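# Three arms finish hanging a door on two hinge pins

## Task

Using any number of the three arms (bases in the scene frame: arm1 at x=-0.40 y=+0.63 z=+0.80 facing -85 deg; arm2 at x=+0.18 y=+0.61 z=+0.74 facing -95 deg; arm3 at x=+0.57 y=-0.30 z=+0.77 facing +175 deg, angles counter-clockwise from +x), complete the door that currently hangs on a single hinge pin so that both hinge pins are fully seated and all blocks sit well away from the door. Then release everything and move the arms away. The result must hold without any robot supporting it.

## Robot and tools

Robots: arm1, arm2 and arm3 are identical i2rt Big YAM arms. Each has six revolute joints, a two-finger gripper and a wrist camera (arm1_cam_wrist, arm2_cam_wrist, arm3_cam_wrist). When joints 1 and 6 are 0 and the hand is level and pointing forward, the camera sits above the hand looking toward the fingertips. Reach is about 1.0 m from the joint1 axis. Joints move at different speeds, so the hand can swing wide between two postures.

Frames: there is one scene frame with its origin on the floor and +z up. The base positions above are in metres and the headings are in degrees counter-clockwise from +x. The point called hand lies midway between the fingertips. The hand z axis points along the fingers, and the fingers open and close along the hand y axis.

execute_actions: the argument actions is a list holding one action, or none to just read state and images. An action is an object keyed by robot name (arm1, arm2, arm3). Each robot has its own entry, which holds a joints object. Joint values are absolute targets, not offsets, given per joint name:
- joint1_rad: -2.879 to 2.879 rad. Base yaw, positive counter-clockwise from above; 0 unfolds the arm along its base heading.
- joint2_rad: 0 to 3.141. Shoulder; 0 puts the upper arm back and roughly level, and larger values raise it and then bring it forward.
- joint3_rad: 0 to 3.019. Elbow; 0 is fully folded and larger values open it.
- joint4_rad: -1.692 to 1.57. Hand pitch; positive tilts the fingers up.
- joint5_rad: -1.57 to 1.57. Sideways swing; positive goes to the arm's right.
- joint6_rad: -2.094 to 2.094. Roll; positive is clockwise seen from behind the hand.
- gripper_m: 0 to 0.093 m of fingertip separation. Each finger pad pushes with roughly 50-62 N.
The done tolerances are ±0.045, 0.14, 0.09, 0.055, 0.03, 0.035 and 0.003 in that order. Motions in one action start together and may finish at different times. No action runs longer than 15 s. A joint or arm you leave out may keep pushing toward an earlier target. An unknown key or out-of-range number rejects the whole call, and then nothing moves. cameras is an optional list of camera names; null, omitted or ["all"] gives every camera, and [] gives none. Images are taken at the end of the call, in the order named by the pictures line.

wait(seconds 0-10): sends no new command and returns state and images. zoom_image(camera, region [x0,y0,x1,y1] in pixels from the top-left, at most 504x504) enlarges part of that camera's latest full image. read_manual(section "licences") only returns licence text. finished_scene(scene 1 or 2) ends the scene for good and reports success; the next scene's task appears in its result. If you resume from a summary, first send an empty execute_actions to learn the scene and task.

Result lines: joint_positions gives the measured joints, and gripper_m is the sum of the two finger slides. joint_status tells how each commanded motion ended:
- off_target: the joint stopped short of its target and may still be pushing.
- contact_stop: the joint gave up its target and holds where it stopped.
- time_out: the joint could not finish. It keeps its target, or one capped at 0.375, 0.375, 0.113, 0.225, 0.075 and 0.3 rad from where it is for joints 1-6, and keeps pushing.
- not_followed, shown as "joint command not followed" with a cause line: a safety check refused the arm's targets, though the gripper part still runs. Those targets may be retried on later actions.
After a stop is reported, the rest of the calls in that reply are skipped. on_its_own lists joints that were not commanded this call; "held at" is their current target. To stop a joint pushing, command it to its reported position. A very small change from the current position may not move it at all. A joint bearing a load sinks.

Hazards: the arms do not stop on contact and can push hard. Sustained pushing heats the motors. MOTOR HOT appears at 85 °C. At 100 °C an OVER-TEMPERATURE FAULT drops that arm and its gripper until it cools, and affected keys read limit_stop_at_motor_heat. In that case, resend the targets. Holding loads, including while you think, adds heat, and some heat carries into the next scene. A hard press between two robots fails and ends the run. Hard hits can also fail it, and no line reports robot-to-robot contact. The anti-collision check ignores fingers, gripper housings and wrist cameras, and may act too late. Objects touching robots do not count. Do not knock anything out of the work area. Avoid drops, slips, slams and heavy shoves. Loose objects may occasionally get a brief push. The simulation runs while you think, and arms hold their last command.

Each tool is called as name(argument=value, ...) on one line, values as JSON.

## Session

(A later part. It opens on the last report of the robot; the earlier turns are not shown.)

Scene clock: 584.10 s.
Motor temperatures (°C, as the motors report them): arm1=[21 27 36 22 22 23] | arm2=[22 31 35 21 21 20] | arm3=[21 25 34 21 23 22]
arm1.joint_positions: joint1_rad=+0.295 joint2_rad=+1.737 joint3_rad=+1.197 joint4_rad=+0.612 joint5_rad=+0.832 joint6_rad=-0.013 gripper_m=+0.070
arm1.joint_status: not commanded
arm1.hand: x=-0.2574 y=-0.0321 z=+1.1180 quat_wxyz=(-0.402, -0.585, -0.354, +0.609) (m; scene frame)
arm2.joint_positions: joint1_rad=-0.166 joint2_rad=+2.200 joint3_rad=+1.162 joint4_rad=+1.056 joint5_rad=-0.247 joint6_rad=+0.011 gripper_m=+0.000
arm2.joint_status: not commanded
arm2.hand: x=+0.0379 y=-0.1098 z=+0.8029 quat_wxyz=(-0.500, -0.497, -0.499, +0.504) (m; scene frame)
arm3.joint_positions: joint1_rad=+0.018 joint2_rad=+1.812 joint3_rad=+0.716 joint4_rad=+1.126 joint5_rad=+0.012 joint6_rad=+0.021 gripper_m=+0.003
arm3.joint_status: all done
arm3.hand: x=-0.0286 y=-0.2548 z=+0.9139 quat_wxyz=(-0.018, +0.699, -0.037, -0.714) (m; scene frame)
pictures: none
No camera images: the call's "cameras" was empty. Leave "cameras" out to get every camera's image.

execute_actions(actions=[], cameras=["arm2_cam_wrist","arm3_cam_wrist"])

zoom_image(camera="arm2_cam_wrist", region=[345,200,375,240])

zoom_image(camera="arm3_cam_wrist", region=[290,330,320,370])

Scene clock: 587.00 s.
Motor temperatures (°C, as the motors report them): arm1=[21 27 36 22 22 23] | arm2=[22 31 34 21 21 20] | arm3=[21 25 34 21 23 22]
arm1.joint_positions: joint1_rad=+0.295 joint2_rad=+1.737 joint3_rad=+1.197 joint4_rad=+0.612 joint5_rad=+0.832 joint6_rad=-0.013 gripper_m=+0.070
arm1.joint_status: not commanded
arm1.hand: x=-0.2574 y=-0.0321 z=+1.1180 quat_wxyz=(-0.402, -0.585, -0.354, +0.609) (m; scene frame)
arm2.joint_positions: joint1_rad=-0.166 joint2_rad=+2.200 joint3_rad=+1.162 joint4_rad=+1.056 joint5_rad=-0.247 joint6_rad=+0.011 gripper_m=+0.000
arm2.joint_status: not commanded
arm2.hand: x=+0.0379 y=-0.1098 z=+0.8029 quat_wxyz=(-0.500, -0.497, -0.499, +0.504) (m; scene frame)
arm3.joint_positions: joint1_rad=+0.018 joint2_rad=+1.812 joint3_rad=+0.716 joint4_rad=+1.126 joint5_rad=+0.012 joint6_rad=+0.021 gripper_m=+0.003
arm3.joint_status: all done
arm3.hand: x=-0.0286 y=-0.2548 z=+0.9139 quat_wxyz=(-0.018, +0.699, -0.038, -0.714) (m; scene frame)
pictures: arm2_cam_wrist, arm3_cam_wrist
Images, in order (width x height): arm2_cam_wrist 616x616, arm3_cam_wrist 616x616.

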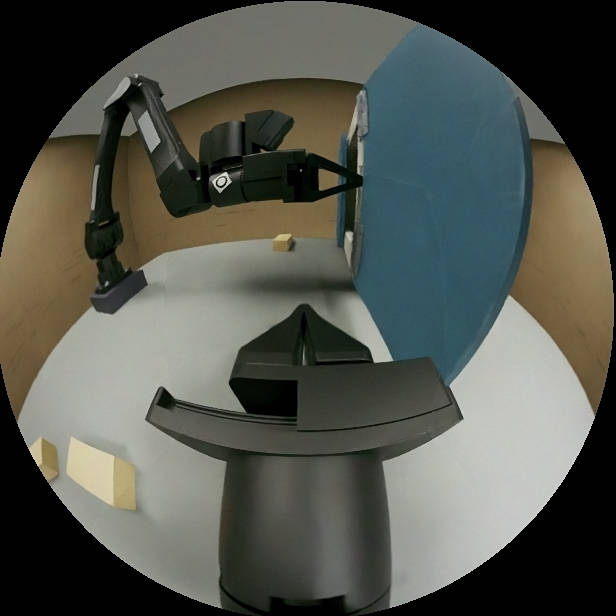

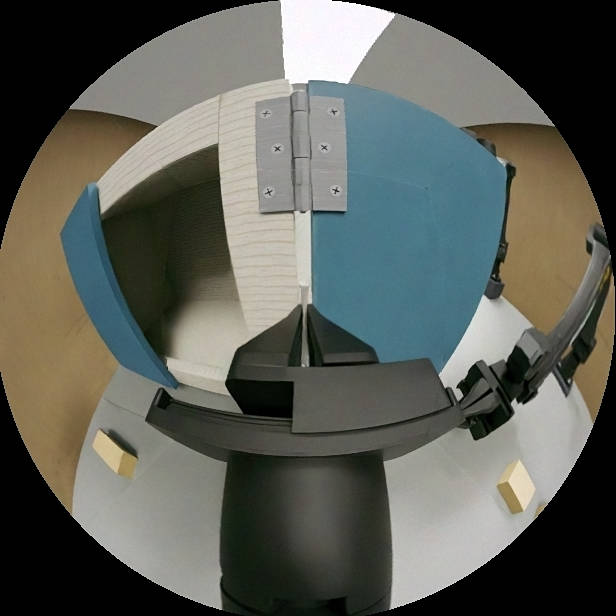

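Region (345, 200, 375, 240) of arm2_cam_wrist's 616x616 image, scaled by 12.600, with more detail than that image has; it fills the left 378 columns of this view, and the rest is white.

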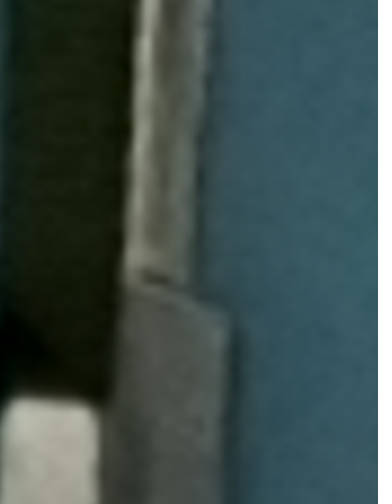

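Region (290, 330, 320, 370) of arm3_cam_wrist's 616x616 image, scaled by 12.600, with more detail than that image has; it fills the left 378 columns of this view, and the rest is white.

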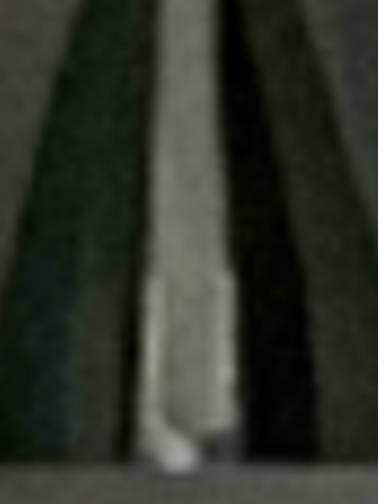

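execute_actions(actions=[{"arm3":{"joints":{"joint2_rad":1.755,"joint6_rad":0.004}}}], cameras=[])

execute_actions(actions=[], cameras=["arm2_cam_wrist","arm3_cam_wrist"])

zoom_image(camera="arm3_cam_wrist", region=[290,330,320,370])

Scene clock: 593.30 s.
Motor temperatures (°C, as the motors report them): arm1=[21 27 36 22 22 23] | arm2=[22 31 34 21 21 20] | arm3=[21 26 34 21 23 22]
arm1.joint_positions: joint1_rad=+0.295 joint2_rad=+1.737 joint3_rad=+1.197 joint4_rad=+0.612 joint5_rad=+0.832 joint6_rad=-0.013 gripper_m=+0.070
arm1.joint_status: not commanded
arm1.hand: x=-0.2574 y=-0.0321 z=+1.1180 quat_wxyz=(-0.402, -0.585, -0.354, +0.609) (m; scene frame)
arm2.joint_positions: joint1_rad=-0.166 joint2_rad=+2.200 joint3_rad=+1.162 joint4_rad=+1.056 joint5_rad=-0.247 joint6_rad=+0.011 gripper_m=+0.000
arm2.joint_status: not commanded
arm2.hand: x=+0.0379 y=-0.1098 z=+0.8029 quat_wxyz=(-0.500, -0.497, -0.499, +0.504) (m; scene frame)
arm3.joint_positions: joint1_rad=+0.018 joint2_rad=+1.804 joint3_rad=+0.716 joint4_rad=+1.126 joint5_rad=+0.012 joint6_rad=+0.012 gripper_m=+0.003
arm3.joint_status: all done
arm3.hand: x=-0.0285 y=-0.2548 z=+0.9190 quat_wxyz=(-0.022, +0.696, -0.034, -0.717) (m; scene frame)
pictures: none
No camera images: the call's "cameras" was empty. Leave "cameras" out to get every camera's image.

Scene clock: 593.30 s.
Motor temperatures (°C, as the motors report them): arm1=[21 27 36 22 22 23] | arm2=[22 31 34 21 21 20] | arm3=[21 26 34 21 23 22]
arm1.joint_positions: joint1_rad=+0.295 joint2_rad=+1.737 joint3_rad=+1.197 joint4_rad=+0.612 joint5_rad=+0.832 joint6_rad=-0.013 gripper_m=+0.070
arm1.joint_status: not commanded
arm1.hand: x=-0.2574 y=-0.0321 z=+1.1180 quat_wxyz=(-0.402, -0.585, -0.354, +0.609) (m; scene frame)
arm2.joint_positions: joint1_rad=-0.166 joint2_rad=+2.200 joint3_rad=+1.162 joint4_rad=+1.056 joint5_rad=-0.247 joint6_rad=+0.011 gripper_m=+0.000
arm2.joint_status: not commanded
arm2.hand: x=+0.0379 y=-0.1098 z=+0.8029 quat_wxyz=(-0.500, -0.497, -0.499, +0.504) (m; scene frame)
arm3.joint_positions: joint1_rad=+0.018 joint2_rad=+1.804 joint3_rad=+0.716 joint4_rad=+1.126 joint5_rad=+0.012 joint6_rad=+0.012 gripper_m=+0.003
arm3.joint_status: all done
arm3.hand: x=-0.0285 y=-0.2548 z=+0.9190 quat_wxyz=(-0.022, +0.696, -0.034, -0.717) (m; scene frame)
pictures: arm2_cam_wrist, arm3_cam_wrist
Images, in order (width x height): arm2_cam_wrist 616x616, arm3_cam_wrist 616x616.

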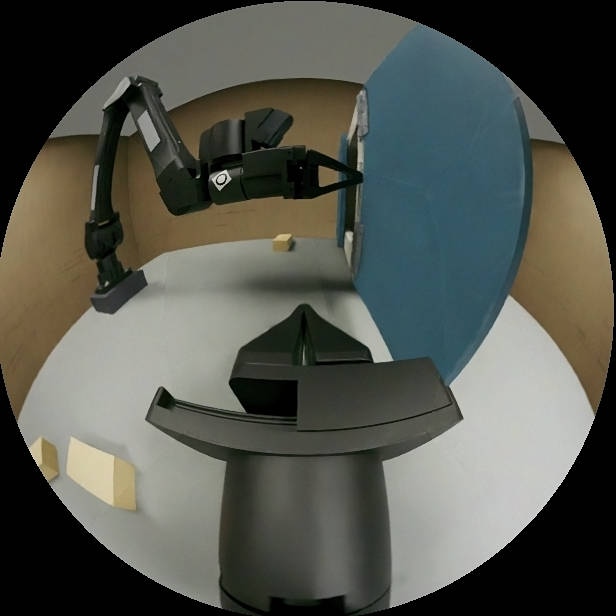

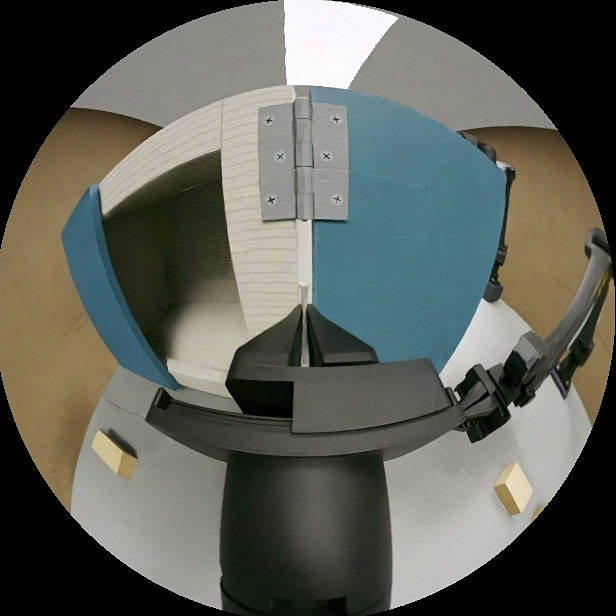

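Region (290, 330, 320, 370) of arm3_cam_wrist's 616x616 image, scaled by 12.600, with more detail than that image has; it fills the left 378 columns of this view, and the rest is white.

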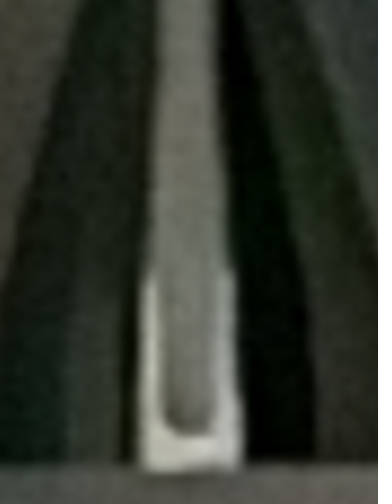

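execute_actions(actions=[{"arm3":{"joints":{"joint3_rad":0.703,"joint5_rad":0.021,"joint6_rad":-0.018}}}], cameras=[])

execute_actions(actions=[], cameras=[])

Scene clock: 600.30 s.
Motor temperatures (°C, as the motors report them): arm1=[21 27 36 22 22 23] | arm2=[22 31 34 21 21 20] | arm3=[21 26 34 21 23 22]
arm1.joint_positions: joint1_rad=+0.295 joint2_rad=+1.737 joint3_rad=+1.197 joint4_rad=+0.612 joint5_rad=+0.832 joint6_rad=-0.013 gripper_m=+0.070
arm1.joint_status: not commanded
arm1.hand: x=-0.2574 y=-0.0321 z=+1.1180 quat_wxyz=(-0.402, -0.585, -0.354, +0.609) (m; scene frame)
arm2.joint_positions: joint1_rad=-0.166 joint2_rad=+2.200 joint3_rad=+1.162 joint4_rad=+1.056 joint5_rad=-0.247 joint6_rad=+0.011 gripper_m=+0.000
arm2.joint_status: not commanded
arm2.hand: x=+0.0379 y=-0.1098 z=+0.8029 quat_wxyz=(-0.500, -0.497, -0.499, +0.504) (m; scene frame)
arm3.joint_positions: joint1_rad=+0.018 joint2_rad=+1.791 joint3_rad=+0.708 joint4_rad=+1.126 joint5_rad=+0.018 joint6_rad=-0.010 gripper_m=+0.003
arm3.joint_status: all done
arm3.hand: x=-0.0258 y=-0.2538 z=+0.9230 quat_wxyz=(-0.032, +0.695, -0.029, -0.718) (m; scene frame)
pictures: none
No camera images: the call's "cameras" was empty. Leave "cameras" out to get every camera's image.

Scene clock: 600.30 s.
Motor temperatures (°C, as the motors report them): arm1=[21 27 36 22 22 23] | arm2=[22 31 34 21 21 20] | arm3=[21 26 34 21 23 22]
arm1.joint_positions: joint1_rad=+0.295 joint2_rad=+1.737 joint3_rad=+1.197 joint4_rad=+0.612 joint5_rad=+0.832 joint6_rad=-0.013 gripper_m=+0.070
arm1.joint_status: not commanded
arm1.hand: x=-0.2574 y=-0.0321 z=+1.1180 quat_wxyz=(-0.402, -0.585, -0.354, +0.609) (m; scene frame)
arm2.joint_positions: joint1_rad=-0.166 joint2_rad=+2.200 joint3_rad=+1.162 joint4_rad=+1.056 joint5_rad=-0.247 joint6_rad=+0.011 gripper_m=+0.000
arm2.joint_status: not commanded
arm2.hand: x=+0.0379 y=-0.1098 z=+0.8029 quat_wxyz=(-0.500, -0.497, -0.499, +0.504) (m; scene frame)
arm3.joint_positions: joint1_rad=+0.018 joint2_rad=+1.791 joint3_rad=+0.708 joint4_rad=+1.126 joint5_rad=+0.018 joint6_rad=-0.010 gripper_m=+0.003
arm3.joint_status: all done
arm3.hand: x=-0.0258 y=-0.2538 z=+0.9230 quat_wxyz=(-0.032, +0.695, -0.029, -0.718) (m; scene frame)
pictures: none
No camera images: the call's "cameras" was empty. Leave "cameras" out to get every camera's image.

execute_actions(actions=[{"arm3":{"joints":{"joint3_rad":0.725,"joint4_rad":1.166,"joint2_rad":1.824}}}], cameras=[])

wait(seconds=0.5)

zoom_image(camera="arm2_cam_wrist", region=[335,160,385,240])

zoom_image(camera="arm3_cam_wrist", region=[290,330,320,370])

Scene clock: 606.40 s.
Motor temperatures (°C, as the motors report them): arm1=[21 27 36 22 22 23] | arm2=[22 31 34 21 21 20] | arm3=[21 26 33 21 23 22]
arm1.joint_positions: joint1_rad=+0.295 joint2_rad=+1.737 joint3_rad=+1.197 joint4_rad=+0.612 joint5_rad=+0.832 joint6_rad=-0.013 gripper_m=+0.070
arm1.joint_status: not commanded
arm1.hand: x=-0.2574 y=-0.0321 z=+1.1180 quat_wxyz=(-0.402, -0.585, -0.354, +0.609) (m; scene frame)
arm2.joint_positions: joint1_rad=-0.166 joint2_rad=+2.200 joint3_rad=+1.162 joint4_rad=+1.056 joint5_rad=-0.247 joint6_rad=+0.011 gripper_m=+0.000
arm2.joint_status: not commanded
arm2.hand: x=+0.0379 y=-0.1098 z=+0.8029 quat_wxyz=(-0.500, -0.497, -0.499, +0.504) (m; scene frame)
arm3.joint_positions: joint1_rad=+0.018 joint2_rad=+1.809 joint3_rad=+0.708 joint4_rad=+1.141 joint5_rad=+0.018 joint6_rad=-0.010 gripper_m=+0.003
arm3.joint_status: all done
arm3.hand: x=-0.0260 y=-0.2539 z=+0.9162 quat_wxyz=(-0.032, +0.696, -0.029, -0.717) (m; scene frame)
pictures: none
No camera images: the call's "cameras" was empty. Leave "cameras" out to get every camera's image.

Scene clock: 606.90 s.
Motor temperatures (°C, as the motors report them): arm1=[21 27 36 22 22 23] | arm2=[22 31 34 21 21 20] | arm3=[21 26 33 21 23 22]
arm1.joint_positions: joint1_rad=+0.295 joint2_rad=+1.737 joint3_rad=+1.197 joint4_rad=+0.612 joint5_rad=+0.832 joint6_rad=-0.013 gripper_m=+0.070
arm1.joint_status: not commanded
arm1.hand: x=-0.2574 y=-0.0321 z=+1.1180 quat_wxyz=(-0.402, -0.585, -0.354, +0.609) (m; scene frame)
arm2.joint_positions: joint1_rad=-0.166 joint2_rad=+2.200 joint3_rad=+1.162 joint4_rad=+1.056 joint5_rad=-0.247 joint6_rad=+0.011 gripper_m=+0.000
arm2.joint_status: not commanded
arm2.hand: x=+0.0379 y=-0.1098 z=+0.8029 quat_wxyz=(-0.500, -0.497, -0.499, +0.504) (m; scene frame)
arm3.joint_positions: joint1_rad=+0.018 joint2_rad=+1.809 joint3_rad=+0.708 joint4_rad=+1.141 joint5_rad=+0.018 joint6_rad=-0.010 gripper_m=+0.003
arm3.joint_status: all done
arm3.hand: x=-0.0260 y=-0.2539 z=+0.9162 quat_wxyz=(-0.032, +0.696, -0.029, -0.717) (m; scene frame)
wait: 0.50 s; at rest by 0.27 s
pictures: arm1_cam_wrist, arm2_cam_wrist, arm3_cam_wrist
Images, in order (width x height): arm1_cam_wrist 616x616, arm2_cam_wrist 616x616, arm3_cam_wrist 616x616.

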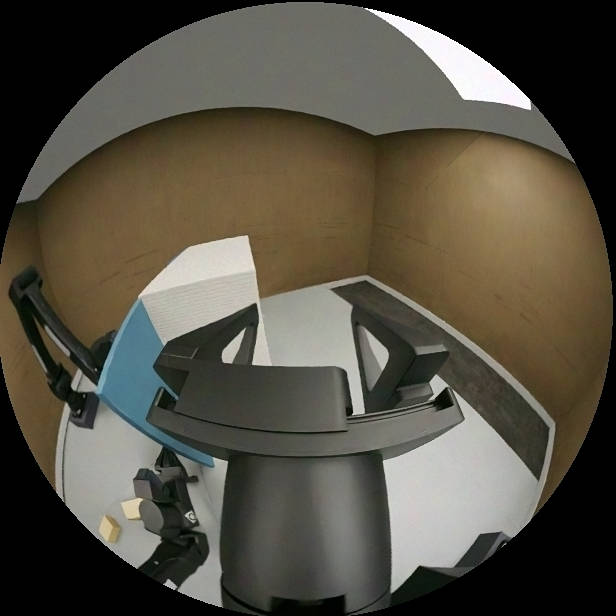

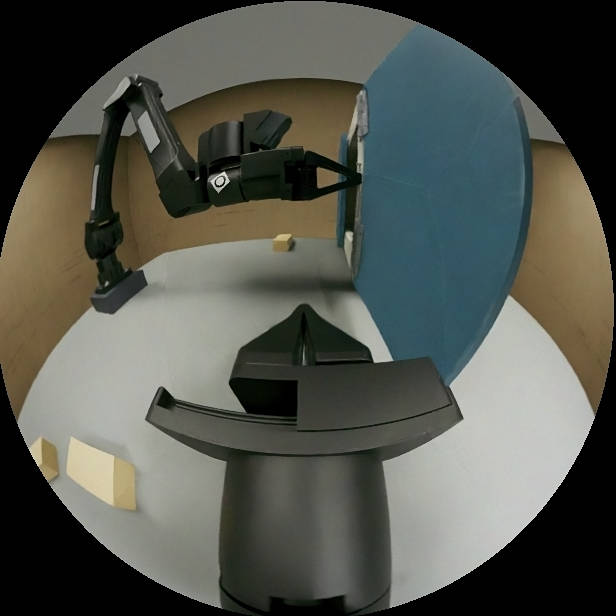

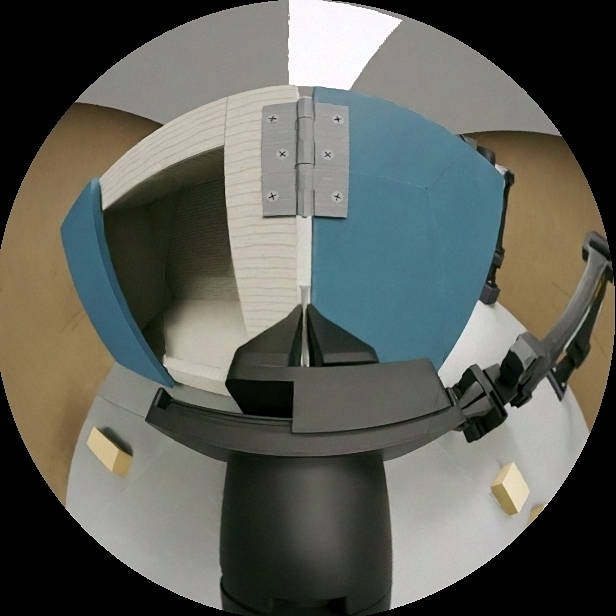

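Region (335, 160, 385, 240) of arm2_cam_wrist's 616x616 image, scaled by 6.300, with more detail than that image has; it fills the left 315 columns of this view, and the rest is white.

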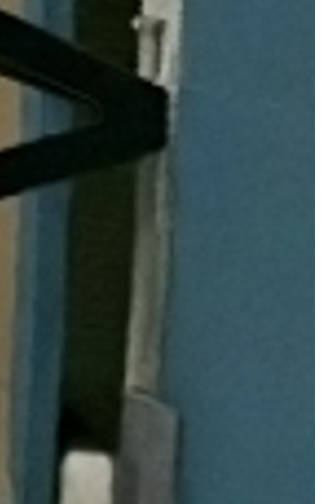

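Region (290, 330, 320, 370) of arm3_cam_wrist's 616x616 image, scaled by 12.600, with more detail than that image has; it fills the left 378 columns of this view, and the rest is white.

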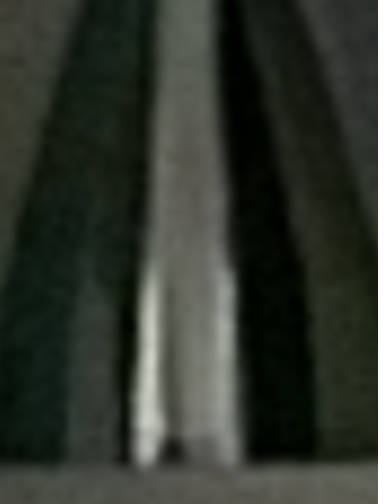

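execute_actions(actions=[{"arm3":{"joints":{"joint5_rad":0.011,"joint2_rad":1.845}}}], cameras=[])

execute_actions(actions=[], cameras=["arm2_cam_wrist","arm3_cam_wrist"])

zoom_image(camera="arm2_cam_wrist", region=[335,160,385,240])

zoom_image(camera="arm3_cam_wrist", region=[275,260,335,380])

Scene clock: 610.50 s.
Motor temperatures (°C, as the motors report them): arm1=[21 27 36 22 22 23] | arm2=[22 31 34 21 21 20] | arm3=[21 26 33 21 23 22]
arm1.joint_positions: joint1_rad=+0.295 joint2_rad=+1.737 joint3_rad=+1.197 joint4_rad=+0.612 joint5_rad=+0.832 joint6_rad=-0.013 gripper_m=+0.070
arm1.joint_status: not commanded
arm1.hand: x=-0.2574 y=-0.0321 z=+1.1180 quat_wxyz=(-0.402, -0.585, -0.354, +0.609) (m; scene frame)
arm2.joint_positions: joint1_rad=-0.166 joint2_rad=+2.200 joint3_rad=+1.162 joint4_rad=+1.056 joint5_rad=-0.247 joint6_rad=+0.011 gripper_m=+0.000
arm2.joint_status: not commanded
arm2.hand: x=+0.0379 y=-0.1098 z=+0.8029 quat_wxyz=(-0.500, -0.497, -0.499, +0.504) (m; scene frame)
arm3.joint_positions: joint1_rad=+0.018 joint2_rad=+1.825 joint3_rad=+0.708 joint4_rad=+1.147 joint5_rad=+0.014 joint6_rad=-0.010 gripper_m=+0.003
arm3.joint_status: all done
arm3.hand: x=-0.0262 y=-0.2546 z=+0.9086 quat_wxyz=(-0.030, +0.700, -0.027, -0.713) (m; scene frame)
pictures: none
No camera images: the call's "cameras" was empty. Leave "cameras" out to get every camera's image.

Scene clock: 610.50 s.
Motor temperatures (°C, as the motors report them): arm1=[21 27 36 22 22 23] | arm2=[22 31 34 21 21 20] | arm3=[21 26 33 21 23 22]
arm1.joint_positions: joint1_rad=+0.295 joint2_rad=+1.737 joint3_rad=+1.197 joint4_rad=+0.612 joint5_rad=+0.832 joint6_rad=-0.013 gripper_m=+0.070
arm1.joint_status: not commanded
arm1.hand: x=-0.2574 y=-0.0321 z=+1.1180 quat_wxyz=(-0.402, -0.585, -0.354, +0.609) (m; scene frame)
arm2.joint_positions: joint1_rad=-0.166 joint2_rad=+2.200 joint3_rad=+1.162 joint4_rad=+1.056 joint5_rad=-0.247 joint6_rad=+0.011 gripper_m=+0.000
arm2.joint_status: not commanded
arm2.hand: x=+0.0379 y=-0.1098 z=+0.8029 quat_wxyz=(-0.500, -0.497, -0.499, +0.504) (m; scene frame)
arm3.joint_positions: joint1_rad=+0.018 joint2_rad=+1.825 joint3_rad=+0.708 joint4_rad=+1.147 joint5_rad=+0.014 joint6_rad=-0.010 gripper_m=+0.003
arm3.joint_status: all done
arm3.hand: x=-0.0262 y=-0.2546 z=+0.9086 quat_wxyz=(-0.030, +0.700, -0.027, -0.713) (m; scene frame)
pictures: arm2_cam_wrist, arm3_cam_wrist
Images, in order (width x height): arm2_cam_wrist 616x616, arm3_cam_wrist 616x616.

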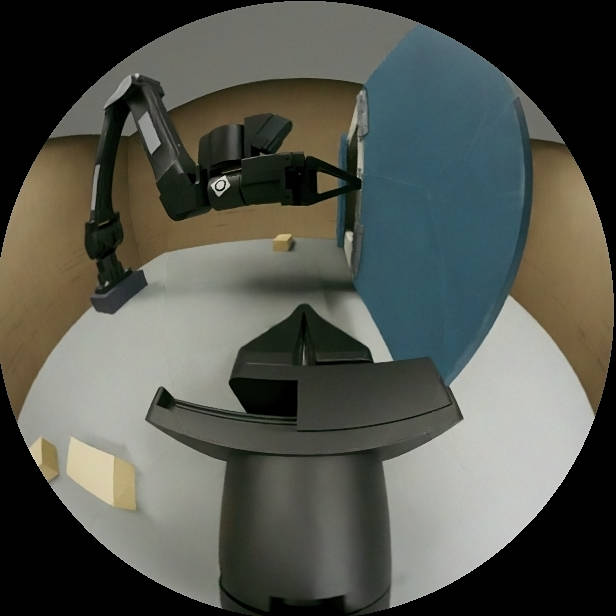

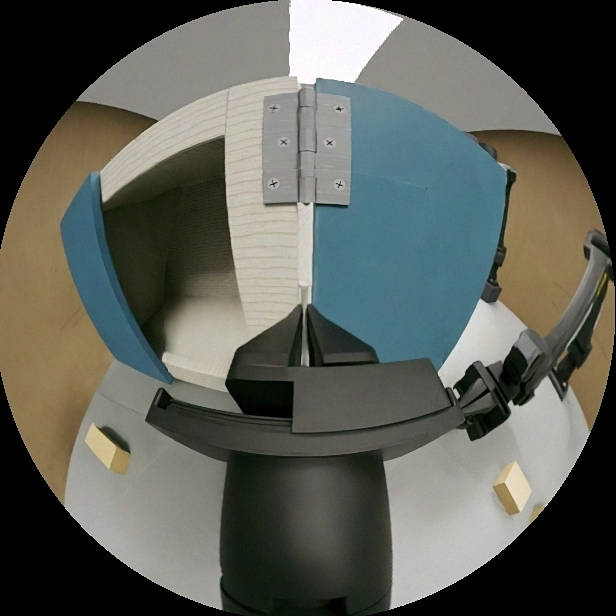

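Region (335, 160, 385, 240) of arm2_cam_wrist's 616x616 image, scaled by 6.300, with more detail than that image has; it fills the left 315 columns of this view, and the rest is white.

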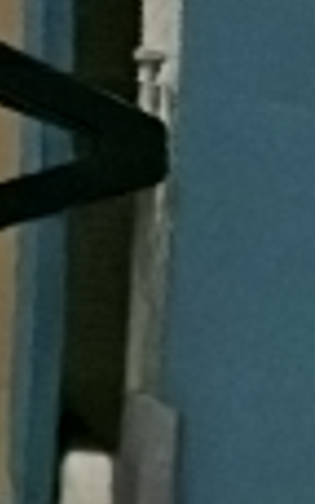

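Region (275, 260, 335, 380) of arm3_cam_wrist's 616x616 image, scaled by 4.200, with more detail than that image has.

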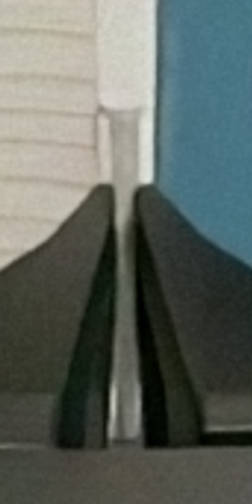

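Looks like it's entering. Continue down.

execute_actions(actions=[{"arm3":{"joints":{"joint4_rad":1.19,"joint2_rad":1.875}}}], cameras=["arm2_cam_wrist","arm3_cam_wrist"])

zoom_image(camera="arm2_cam_wrist", region=[335,160,385,240])

zoom_image(camera="arm3_cam_wrist", region=[275,260,335,380])

Scene clock: 614.77 s.
Motor temperatures (°C, as the motors report them): arm1=[21 27 36 22 22 23] | arm2=[22 31 34 21 21 20] | arm3=[21 26 33 21 23 22]
arm1.joint_positions: joint1_rad=+0.295 joint2_rad=+1.737 joint3_rad=+1.197 joint4_rad=+0.612 joint5_rad=+0.832 joint6_rad=-0.013 gripper_m=+0.070
arm1.joint_status: not commanded
arm1.hand: x=-0.2574 y=-0.0321 z=+1.1180 quat_wxyz=(-0.402, -0.585, -0.354, +0.609) (m; scene frame)
arm2.joint_positions: joint1_rad=-0.166 joint2_rad=+2.200 joint3_rad=+1.162 joint4_rad=+1.056 joint5_rad=-0.247 joint6_rad=+0.011 gripper_m=+0.000
arm2.joint_status: not commanded
arm2.hand: x=+0.0379 y=-0.1098 z=+0.8029 quat_wxyz=(-0.500, -0.497, -0.499, +0.504) (m; scene frame)
arm3.joint_positions: joint1_rad=+0.018 joint2_rad=+1.852 joint3_rad=+0.708 joint4_rad=+1.176 joint5_rad=+0.014 joint6_rad=-0.014 gripper_m=+0.003
arm3.joint_status: all done
arm3.hand: x=-0.0261 y=-0.2547 z=+0.9006 quat_wxyz=(-0.032, +0.699, -0.026, -0.714) (m; scene frame)
pictures: arm2_cam_wrist, arm3_cam_wrist
Images, in order (width x height): arm2_cam_wrist 616x616, arm3_cam_wrist 616x616.

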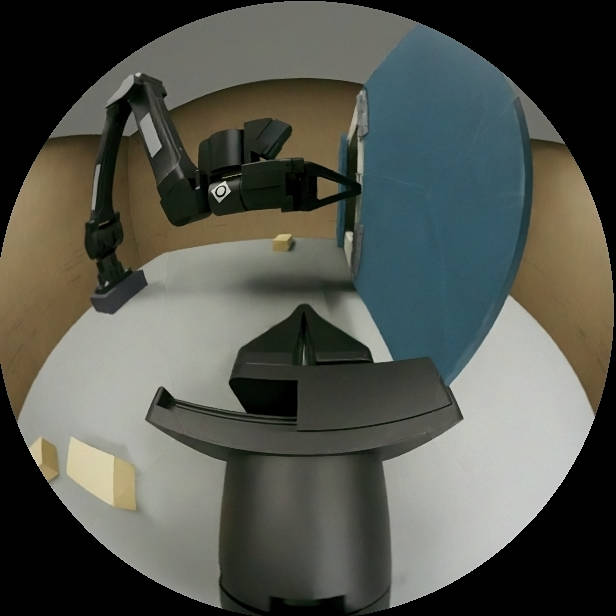

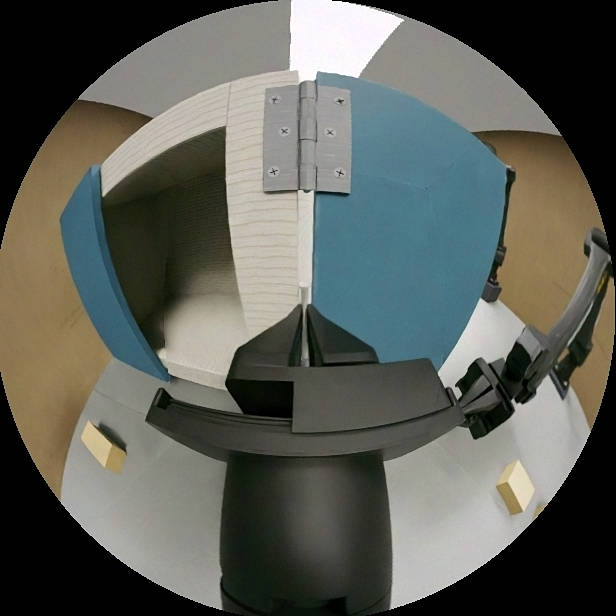

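Region (335, 160, 385, 240) of arm2_cam_wrist's 616x616 image, scaled by 6.300, with more detail than that image has; it fills the left 315 columns of this view, and the rest is white.

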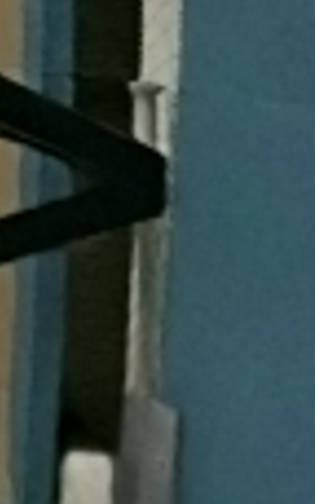

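Region (275, 260, 335, 380) of arm3_cam_wrist's 616x616 image, scaled by 4.200, with more detail than that image has.

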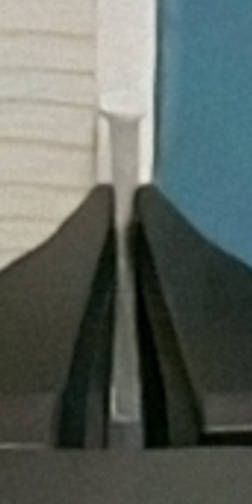

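execute_actions(actions=[{"arm3":{"joints":{"joint4_rad":1.21,"joint2_rad":1.91}}}], cameras=["arm2_cam_wrist","arm3_cam_wrist"])

zoom_image(camera="arm2_cam_wrist", region=[335,160,385,240])

zoom_image(camera="arm3_cam_wrist", region=[275,260,335,380])

Scene clock: 619.50 s.
Motor temperatures (°C, as the motors report them): arm1=[21 27 36 22 22 23] | arm2=[22 31 34 21 21 20] | arm3=[21 25 33 21 23 22]
arm1.joint_positions: joint1_rad=+0.295 joint2_rad=+1.737 joint3_rad=+1.197 joint4_rad=+0.612 joint5_rad=+0.832 joint6_rad=-0.013 gripper_m=+0.070
arm1.joint_status: not commanded
arm1.hand: x=-0.2574 y=-0.0321 z=+1.1180 quat_wxyz=(-0.402, -0.585, -0.354, +0.609) (m; scene frame)
arm2.joint_positions: joint1_rad=-0.166 joint2_rad=+2.200 joint3_rad=+1.162 joint4_rad=+1.056 joint5_rad=-0.247 joint6_rad=+0.011 gripper_m=+0.000
arm2.joint_status: not commanded
arm2.hand: x=+0.0379 y=-0.1098 z=+0.8029 quat_wxyz=(-0.500, -0.497, -0.499, +0.504) (m; scene frame)
arm3.joint_positions: joint1_rad=+0.018 joint2_rad=+1.870 joint3_rad=+0.711 joint4_rad=+1.208 joint5_rad=+0.014 joint6_rad=-0.014 gripper_m=+0.003
arm3.joint_status: all done
arm3.hand: x=-0.0267 y=-0.2547 z=+0.8985 quat_wxyz=(-0.032, +0.693, -0.026, -0.719) (m; scene frame)
pictures: arm2_cam_wrist, arm3_cam_wrist
Images, in order (width x height): arm2_cam_wrist 616x616, arm3_cam_wrist 616x616.

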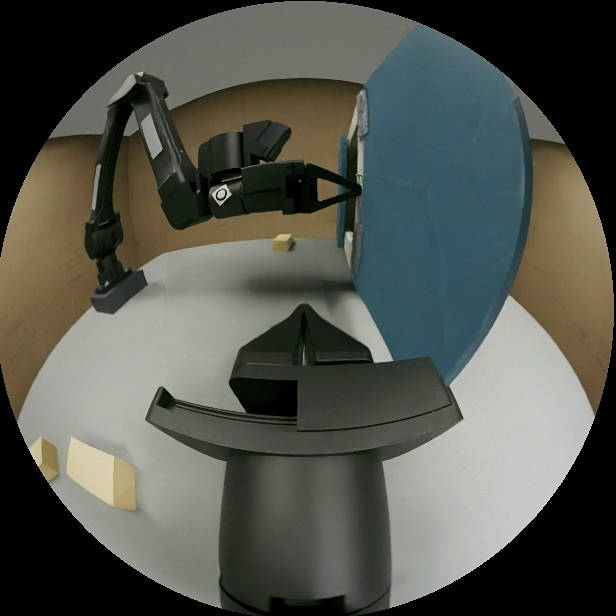

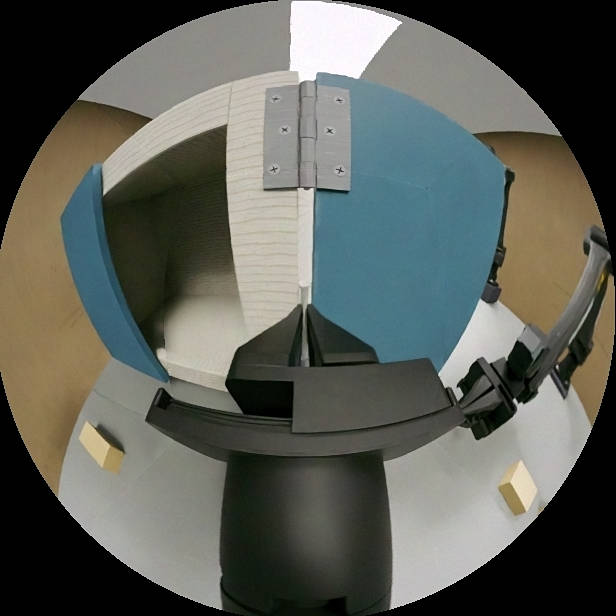

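Region (335, 160, 385, 240) of arm2_cam_wrist's 616x616 image, scaled by 6.300, with more detail than that image has; it fills the left 315 columns of this view, and the rest is white.

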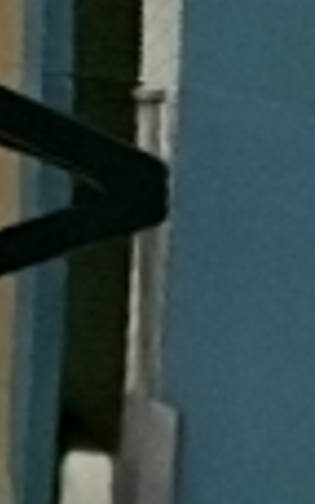

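Region (275, 260, 335, 380) of arm3_cam_wrist's 616x616 image, scaled by 4.200, with more detail than that image has.

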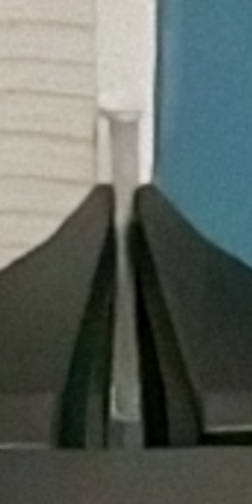

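execute_actions(actions=[{"arm2":{"joints":{"joint2_rad":1.99,"joint3_rad":0.94,"joint4_rad":1.09,"joint5_rad":-0.408,"joint1_rad":-0.2,"gripper_m":0.06}},"arm3":{"joints":{"joint2_rad":1.895}}}], cameras=[])

execute_actions(actions=[{"arm2":{"joints":{"joint1_rad":-0.312}}}])

Scene clock: 634.23 s.
Motor temperatures (°C, as the motors report them): arm1=[21 27 36 22 22 23] | arm2=[22 31 34 21 21 20] | arm3=[21 25 32 21 23 22]
arm1.joint_positions: joint1_rad=+0.295 joint2_rad=+1.737 joint3_rad=+1.197 joint4_rad=+0.612 joint5_rad=+0.832 joint6_rad=-0.013 gripper_m=+0.070
arm1.joint_status: not commanded
arm1.hand: x=-0.2574 y=-0.0321 z=+1.1180 quat_wxyz=(-0.402, -0.585, -0.354, +0.609) (m; scene frame)
arm2.joint_positions: joint1_rad=-0.200 joint2_rad=+1.976 joint3_rad=+0.950 joint4_rad=+1.071 joint5_rad=-0.404 joint6_rad=+0.011 gripper_m=+0.060
arm2.joint_status: all done
arm2.hand: x=+0.0586 y=-0.0445 z=+0.8674 quat_wxyz=(-0.533, -0.457, -0.525, +0.481) (m; scene frame)
arm3.joint_positions: joint1_rad=+0.018 joint2_rad=+1.870 joint3_rad=+0.711 joint4_rad=+1.208 joint5_rad=+0.014 joint6_rad=-0.014 gripper_m=+0.003
arm3.joint_status: all done
arm3.hand: x=-0.0267 y=-0.2547 z=+0.8985 quat_wxyz=(-0.032, +0.693, -0.026, -0.719) (m; scene frame)
pictures: none
No camera images: the call's "cameras" was empty. Leave "cameras" out to get every camera's image.

Scene clock: 635.33 s.
Motor temperatures (°C, as the motors report them): arm1=[21 27 36 22 22 23] | arm2=[22 31 34 21 21 20] | arm3=[21 25 32 21 23 22]
arm1.joint_positions: joint1_rad=+0.295 joint2_rad=+1.737 joint3_rad=+1.197 joint4_rad=+0.612 joint5_rad=+0.832 joint6_rad=-0.013 gripper_m=+0.070
arm1.joint_status: not commanded
arm1.hand: x=-0.2574 y=-0.0321 z=+1.1180 quat_wxyz=(-0.402, -0.585, -0.354, +0.609) (m; scene frame)
arm2.joint_positions: joint1_rad=-0.316 joint2_rad=+1.976 joint3_rad=+0.950 joint4_rad=+1.071 joint5_rad=-0.406 joint6_rad=+0.011 gripper_m=+0.060
arm2.joint_status: all done
arm2.hand: x=-0.0159 y=-0.0260 z=+0.8685 quat_wxyz=(-0.505, -0.485, -0.498, +0.511) (m; scene frame)
arm3.joint_positions: joint1_rad=+0.018 joint2_rad=+1.870 joint3_rad=+0.711 joint4_rad=+1.208 joint5_rad=+0.014 joint6_rad=-0.014 gripper_m=+0.003
arm3.joint_status: not commanded
arm3.hand: x=-0.0267 y=-0.2547 z=+0.8985 quat_wxyz=(-0.032, +0.693, -0.026, -0.719) (m; scene frame)
pictures: arm1_cam_wrist, arm2_cam_wrist, arm3_cam_wrist
Images, in order (width x height): arm1_cam_wrist 616x616, arm2_cam_wrist 616x616, arm3_cam_wrist 616x616.

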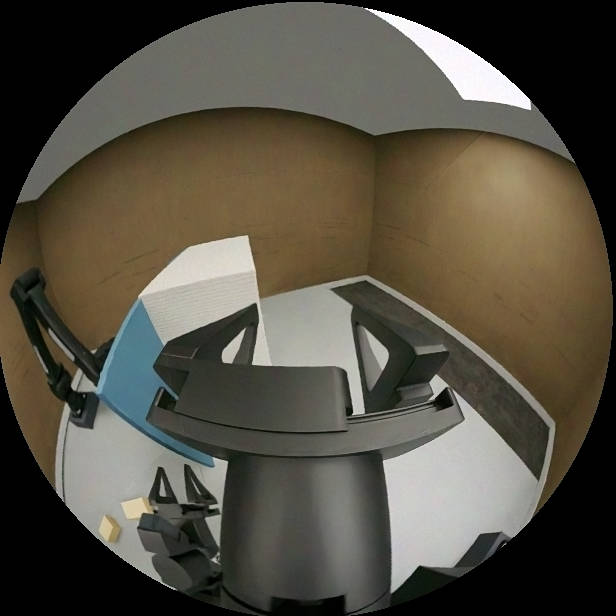

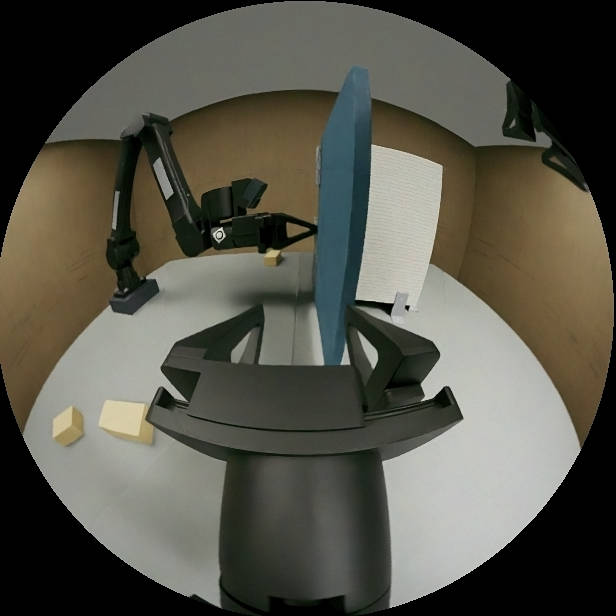

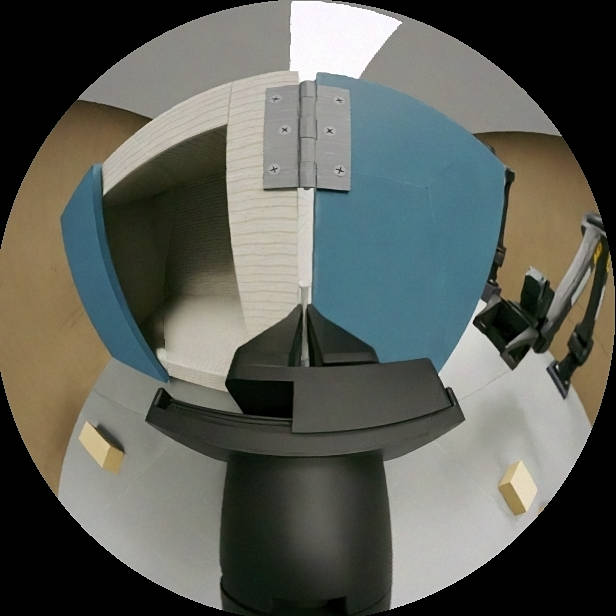

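execute_actions(actions=[{"arm2":{"joints":{"joint1_rad":-0.381,"joint5_rad":-0.472}}}], cameras=["arm2_cam_wrist"])

Scene clock: 641.57 s.
Motor temperatures (°C, as the motors report them): arm1=[21 27 36 22 22 23] | arm2=[22 30 34 21 21 20] | arm3=[21 25 32 21 23 22]
arm1.joint_positions: joint1_rad=+0.295 joint2_rad=+1.737 joint3_rad=+1.197 joint4_rad=+0.612 joint5_rad=+0.832 joint6_rad=-0.013 gripper_m=+0.070
arm1.joint_status: not commanded
arm1.hand: x=-0.2574 y=-0.0321 z=+1.1180 quat_wxyz=(-0.402, -0.585, -0.354, +0.609) (m; scene frame)
arm2.joint_positions: joint1_rad=-0.388 joint2_rad=+1.976 joint3_rad=+0.950 joint4_rad=+1.071 joint5_rad=-0.468 joint6_rad=+0.011 gripper_m=+0.060
arm2.joint_status: all done
arm2.hand: x=-0.0507 y=-0.0106 z=+0.8689 quat_wxyz=(-0.501, -0.487, -0.497, +0.514) (m; scene frame)
arm3.joint_positions: joint1_rad=+0.018 joint2_rad=+1.870 joint3_rad=+0.711 joint4_rad=+1.208 joint5_rad=+0.014 joint6_rad=-0.014 gripper_m=+0.003
arm3.joint_status: not commanded
arm3.hand: x=-0.0267 y=-0.2547 z=+0.8985 quat_wxyz=(-0.032, +0.693, -0.026, -0.719) (m; scene frame)
pictures: arm2_cam_wrist
Images, in order (width x height): arm2_cam_wrist 616x616.

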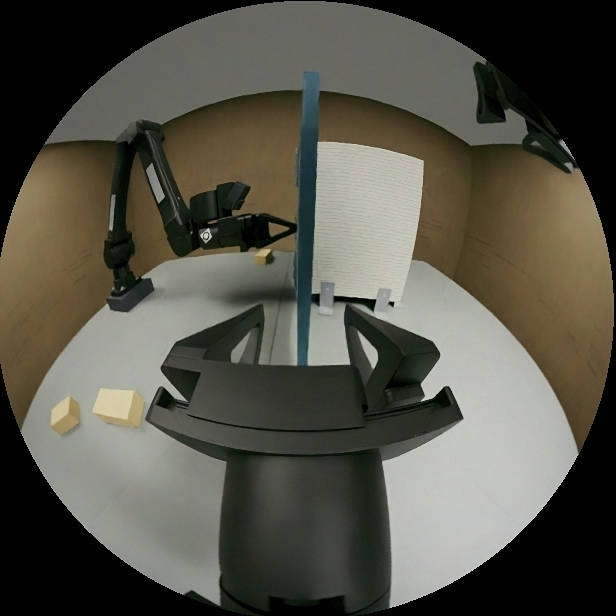

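execute_actions(actions=[{"arm2":{"joints":{"joint1_rad":-0.345,"joint5_rad":-0.428,"joint2_rad":2.09,"joint3_rad":1.15,"joint4_rad":0.96}}}], cameras=["arm2_cam_wrist"])

Scene clock: 645.87 s.
Motor temperatures (°C, as the motors report them): arm1=[21 27 36 22 22 23] | arm2=[22 30 34 21 21 20] | arm3=[21 25 32 21 23 22]
arm1.joint_positions: joint1_rad=+0.295 joint2_rad=+1.737 joint3_rad=+1.197 joint4_rad=+0.612 joint5_rad=+0.832 joint6_rad=-0.013 gripper_m=+0.070
arm1.joint_status: not commanded
arm1.hand: x=-0.2574 y=-0.0321 z=+1.1180 quat_wxyz=(-0.402, -0.585, -0.354, +0.609) (m; scene frame)
arm2.joint_positions: joint1_rad=-0.343 joint2_rad=+2.094 joint3_rad=+1.112 joint4_rad=+0.975 joint5_rad=-0.432 joint6_rad=+0.011 gripper_m=+0.060
arm2.joint_status: all done
arm2.hand: x=-0.0497 y=-0.0664 z=+0.8381 quat_wxyz=(-0.498, -0.503, -0.505, +0.495) (m; scene frame)
arm3.joint_positions: joint1_rad=+0.018 joint2_rad=+1.870 joint3_rad=+0.711 joint4_rad=+1.208 joint5_rad=+0.014 joint6_rad=-0.014 gripper_m=+0.003
arm3.joint_status: not commanded
arm3.hand: x=-0.0267 y=-0.2547 z=+0.8985 quat_wxyz=(-0.032, +0.693, -0.026, -0.719) (m; scene frame)
pictures: arm2_cam_wrist
Images, in order (width x height): arm2_cam_wrist 616x616.

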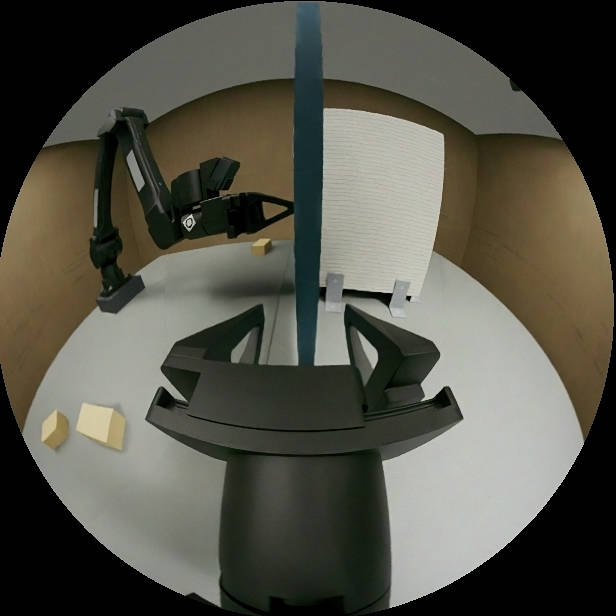

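Grip then lift a few mm.

execute_actions(actions=[{"arm2":{"joints":{"gripper_m":0.008}}}], cameras=[])

execute_actions(actions=[{"arm2":{"joints":{"joint2_rad":2.06}},"arm3":{"joints":{"joint2_rad":1.91}}}], cameras=["arm2_cam_wrist","arm3_cam_wrist"])

Scene clock: 648.07 s.
Motor temperatures (°C, as the motors report them): arm1=[21 27 36 22 22 23] | arm2=[22 30 34 21 21 20] | arm3=[21 25 32 21 23 22]
arm1.joint_positions: joint1_rad=+0.295 joint2_rad=+1.737 joint3_rad=+1.197 joint4_rad=+0.612 joint5_rad=+0.832 joint6_rad=-0.013 gripper_m=+0.070
arm1.joint_status: not commanded
arm1.hand: x=-0.2574 y=-0.0321 z=+1.1180 quat_wxyz=(-0.402, -0.585, -0.354, +0.609) (m; scene frame)
arm2.joint_positions: joint1_rad=-0.342 joint2_rad=+2.094 joint3_rad=+1.112 joint4_rad=+0.975 joint5_rad=-0.433 joint6_rad=+0.006 gripper_m=+0.011
arm2.joint_status: gripper_m off_target (ended at +0.011, target +0.008)
arm2.hand: x=-0.0490 y=-0.0666 z=+0.8381 quat_wxyz=(-0.497, -0.501, -0.507, +0.495) (m; scene frame)
arm3.joint_positions: joint1_rad=+0.018 joint2_rad=+1.870 joint3_rad=+0.711 joint4_rad=+1.208 joint5_rad=+0.014 joint6_rad=-0.014 gripper_m=+0.003
arm3.joint_status: not commanded
arm3.hand: x=-0.0267 y=-0.2547 z=+0.8985 quat_wxyz=(-0.032, +0.693, -0.026, -0.719) (m; scene frame)
pictures: none
No camera images: the call's "cameras" was empty. Leave "cameras" out to get every camera's image.

Scene clock: 648.57 s.
Motor temperatures (°C, as the motors report them): arm1=[21 27 36 22 22 23] | arm2=[22 30 34 21 21 20] | arm3=[21 25 32 21 23 22]
arm1.joint_positions: joint1_rad=+0.295 joint2_rad=+1.737 joint3_rad=+1.197 joint4_rad=+0.612 joint5_rad=+0.832 joint6_rad=-0.013 gripper_m=+0.070
arm1.joint_status: not commanded
arm1.hand: x=-0.2574 y=-0.0321 z=+1.1180 quat_wxyz=(-0.402, -0.585, -0.354, +0.609) (m; scene frame)
arm2.joint_positions: joint1_rad=-0.342 joint2_rad=+2.091 joint3_rad=+1.112 joint4_rad=+0.970 joint5_rad=-0.433 joint6_rad=+0.004 gripper_m=+0.011
arm2.joint_status: all done
arm2.hand: x=-0.0491 y=-0.0667 z=+0.8389 quat_wxyz=(-0.496, -0.502, -0.507, +0.495) (m; scene frame)
arm3.joint_positions: joint1_rad=+0.018 joint2_rad=+1.870 joint3_rad=+0.711 joint4_rad=+1.208 joint5_rad=+0.014 joint6_rad=-0.014 gripper_m=+0.003
arm3.joint_status: all done
arm3.hand: x=-0.0267 y=-0.2547 z=+0.8985 quat_wxyz=(-0.032, +0.693, -0.026, -0.719) (m; scene frame)
pictures: arm2_cam_wrist, arm3_cam_wrist
Images, in order (width x height): arm2_cam_wrist 616x616, arm3_cam_wrist 616x616.

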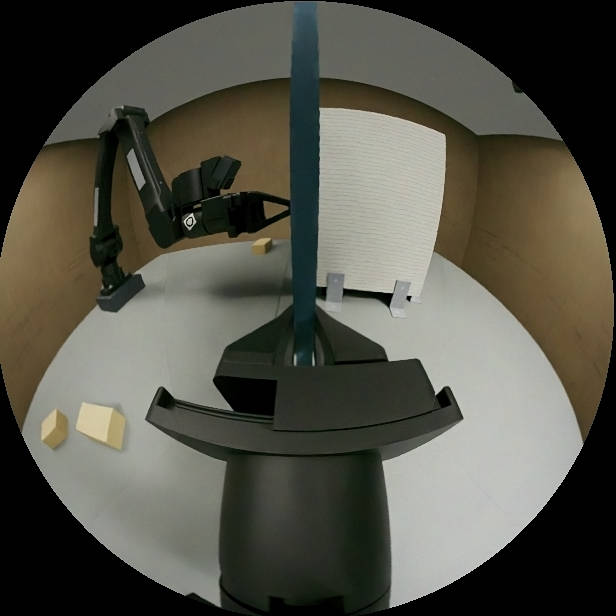

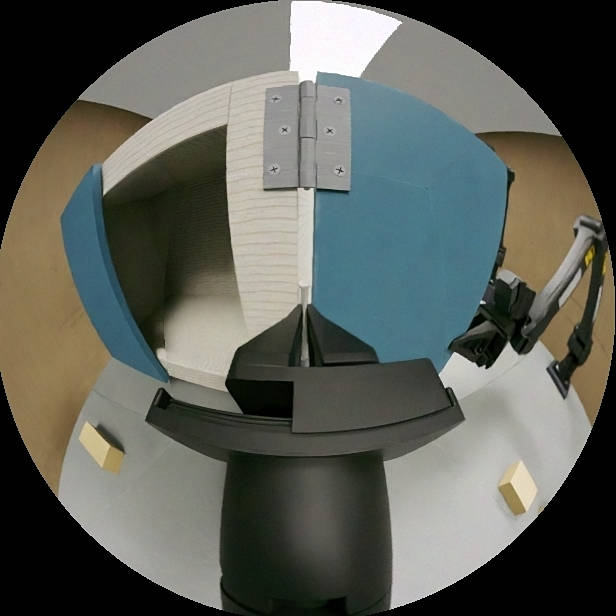

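execute_actions(actions=[{"arm2":{"joints":{"joint2_rad":2.04,"joint4_rad":0.99}}}], cameras=["arm3_cam_wrist"])

zoom_image(camera="arm3_cam_wrist", region=[255,60,355,380])

Scene clock: 651.20 s.
Motor temperatures (°C, as the motors report them): arm1=[21 27 36 22 22 23] | arm2=[22 31 34 21 21 20] | arm3=[21 25 32 21 23 22]
arm1.joint_positions: joint1_rad=+0.295 joint2_rad=+1.737 joint3_rad=+1.197 joint4_rad=+0.612 joint5_rad=+0.832 joint6_rad=-0.013 gripper_m=+0.070
arm1.joint_status: not commanded
arm1.hand: x=-0.2574 y=-0.0321 z=+1.1180 quat_wxyz=(-0.402, -0.585, -0.354, +0.609) (m; scene frame)
arm2.joint_positions: joint1_rad=-0.342 joint2_rad=+2.089 joint3_rad=+1.112 joint4_rad=+0.970 joint5_rad=-0.433 joint6_rad=+0.004 gripper_m=+0.011
arm2.joint_status: all done
arm2.hand: x=-0.0491 y=-0.0667 z=+0.8407 quat_wxyz=(-0.496, -0.501, -0.507, +0.496) (m; scene frame)
arm3.joint_positions: joint1_rad=+0.018 joint2_rad=+1.870 joint3_rad=+0.711 joint4_rad=+1.208 joint5_rad=+0.014 joint6_rad=-0.014 gripper_m=+0.003
arm3.joint_status: not commanded
arm3.hand: x=-0.0267 y=-0.2547 z=+0.8985 quat_wxyz=(-0.032, +0.693, -0.026, -0.719) (m; scene frame)
pictures: arm3_cam_wrist
Images, in order (width x height): arm3_cam_wrist 616x616.

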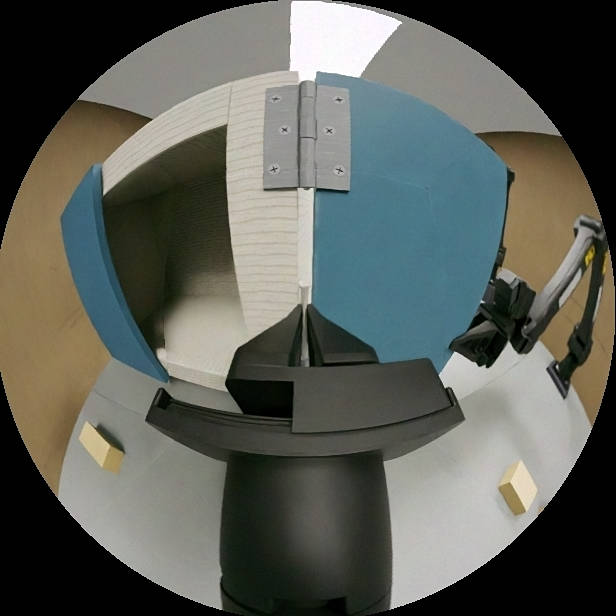

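Region (255, 60, 355, 380) of arm3_cam_wrist's 616x616 image, scaled by 1.575, with more detail than that image has; it fills the left 158 columns of this view, and the rest is white.

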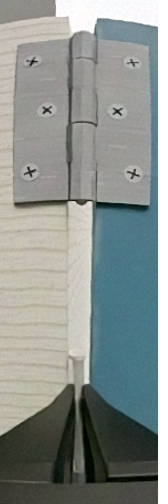

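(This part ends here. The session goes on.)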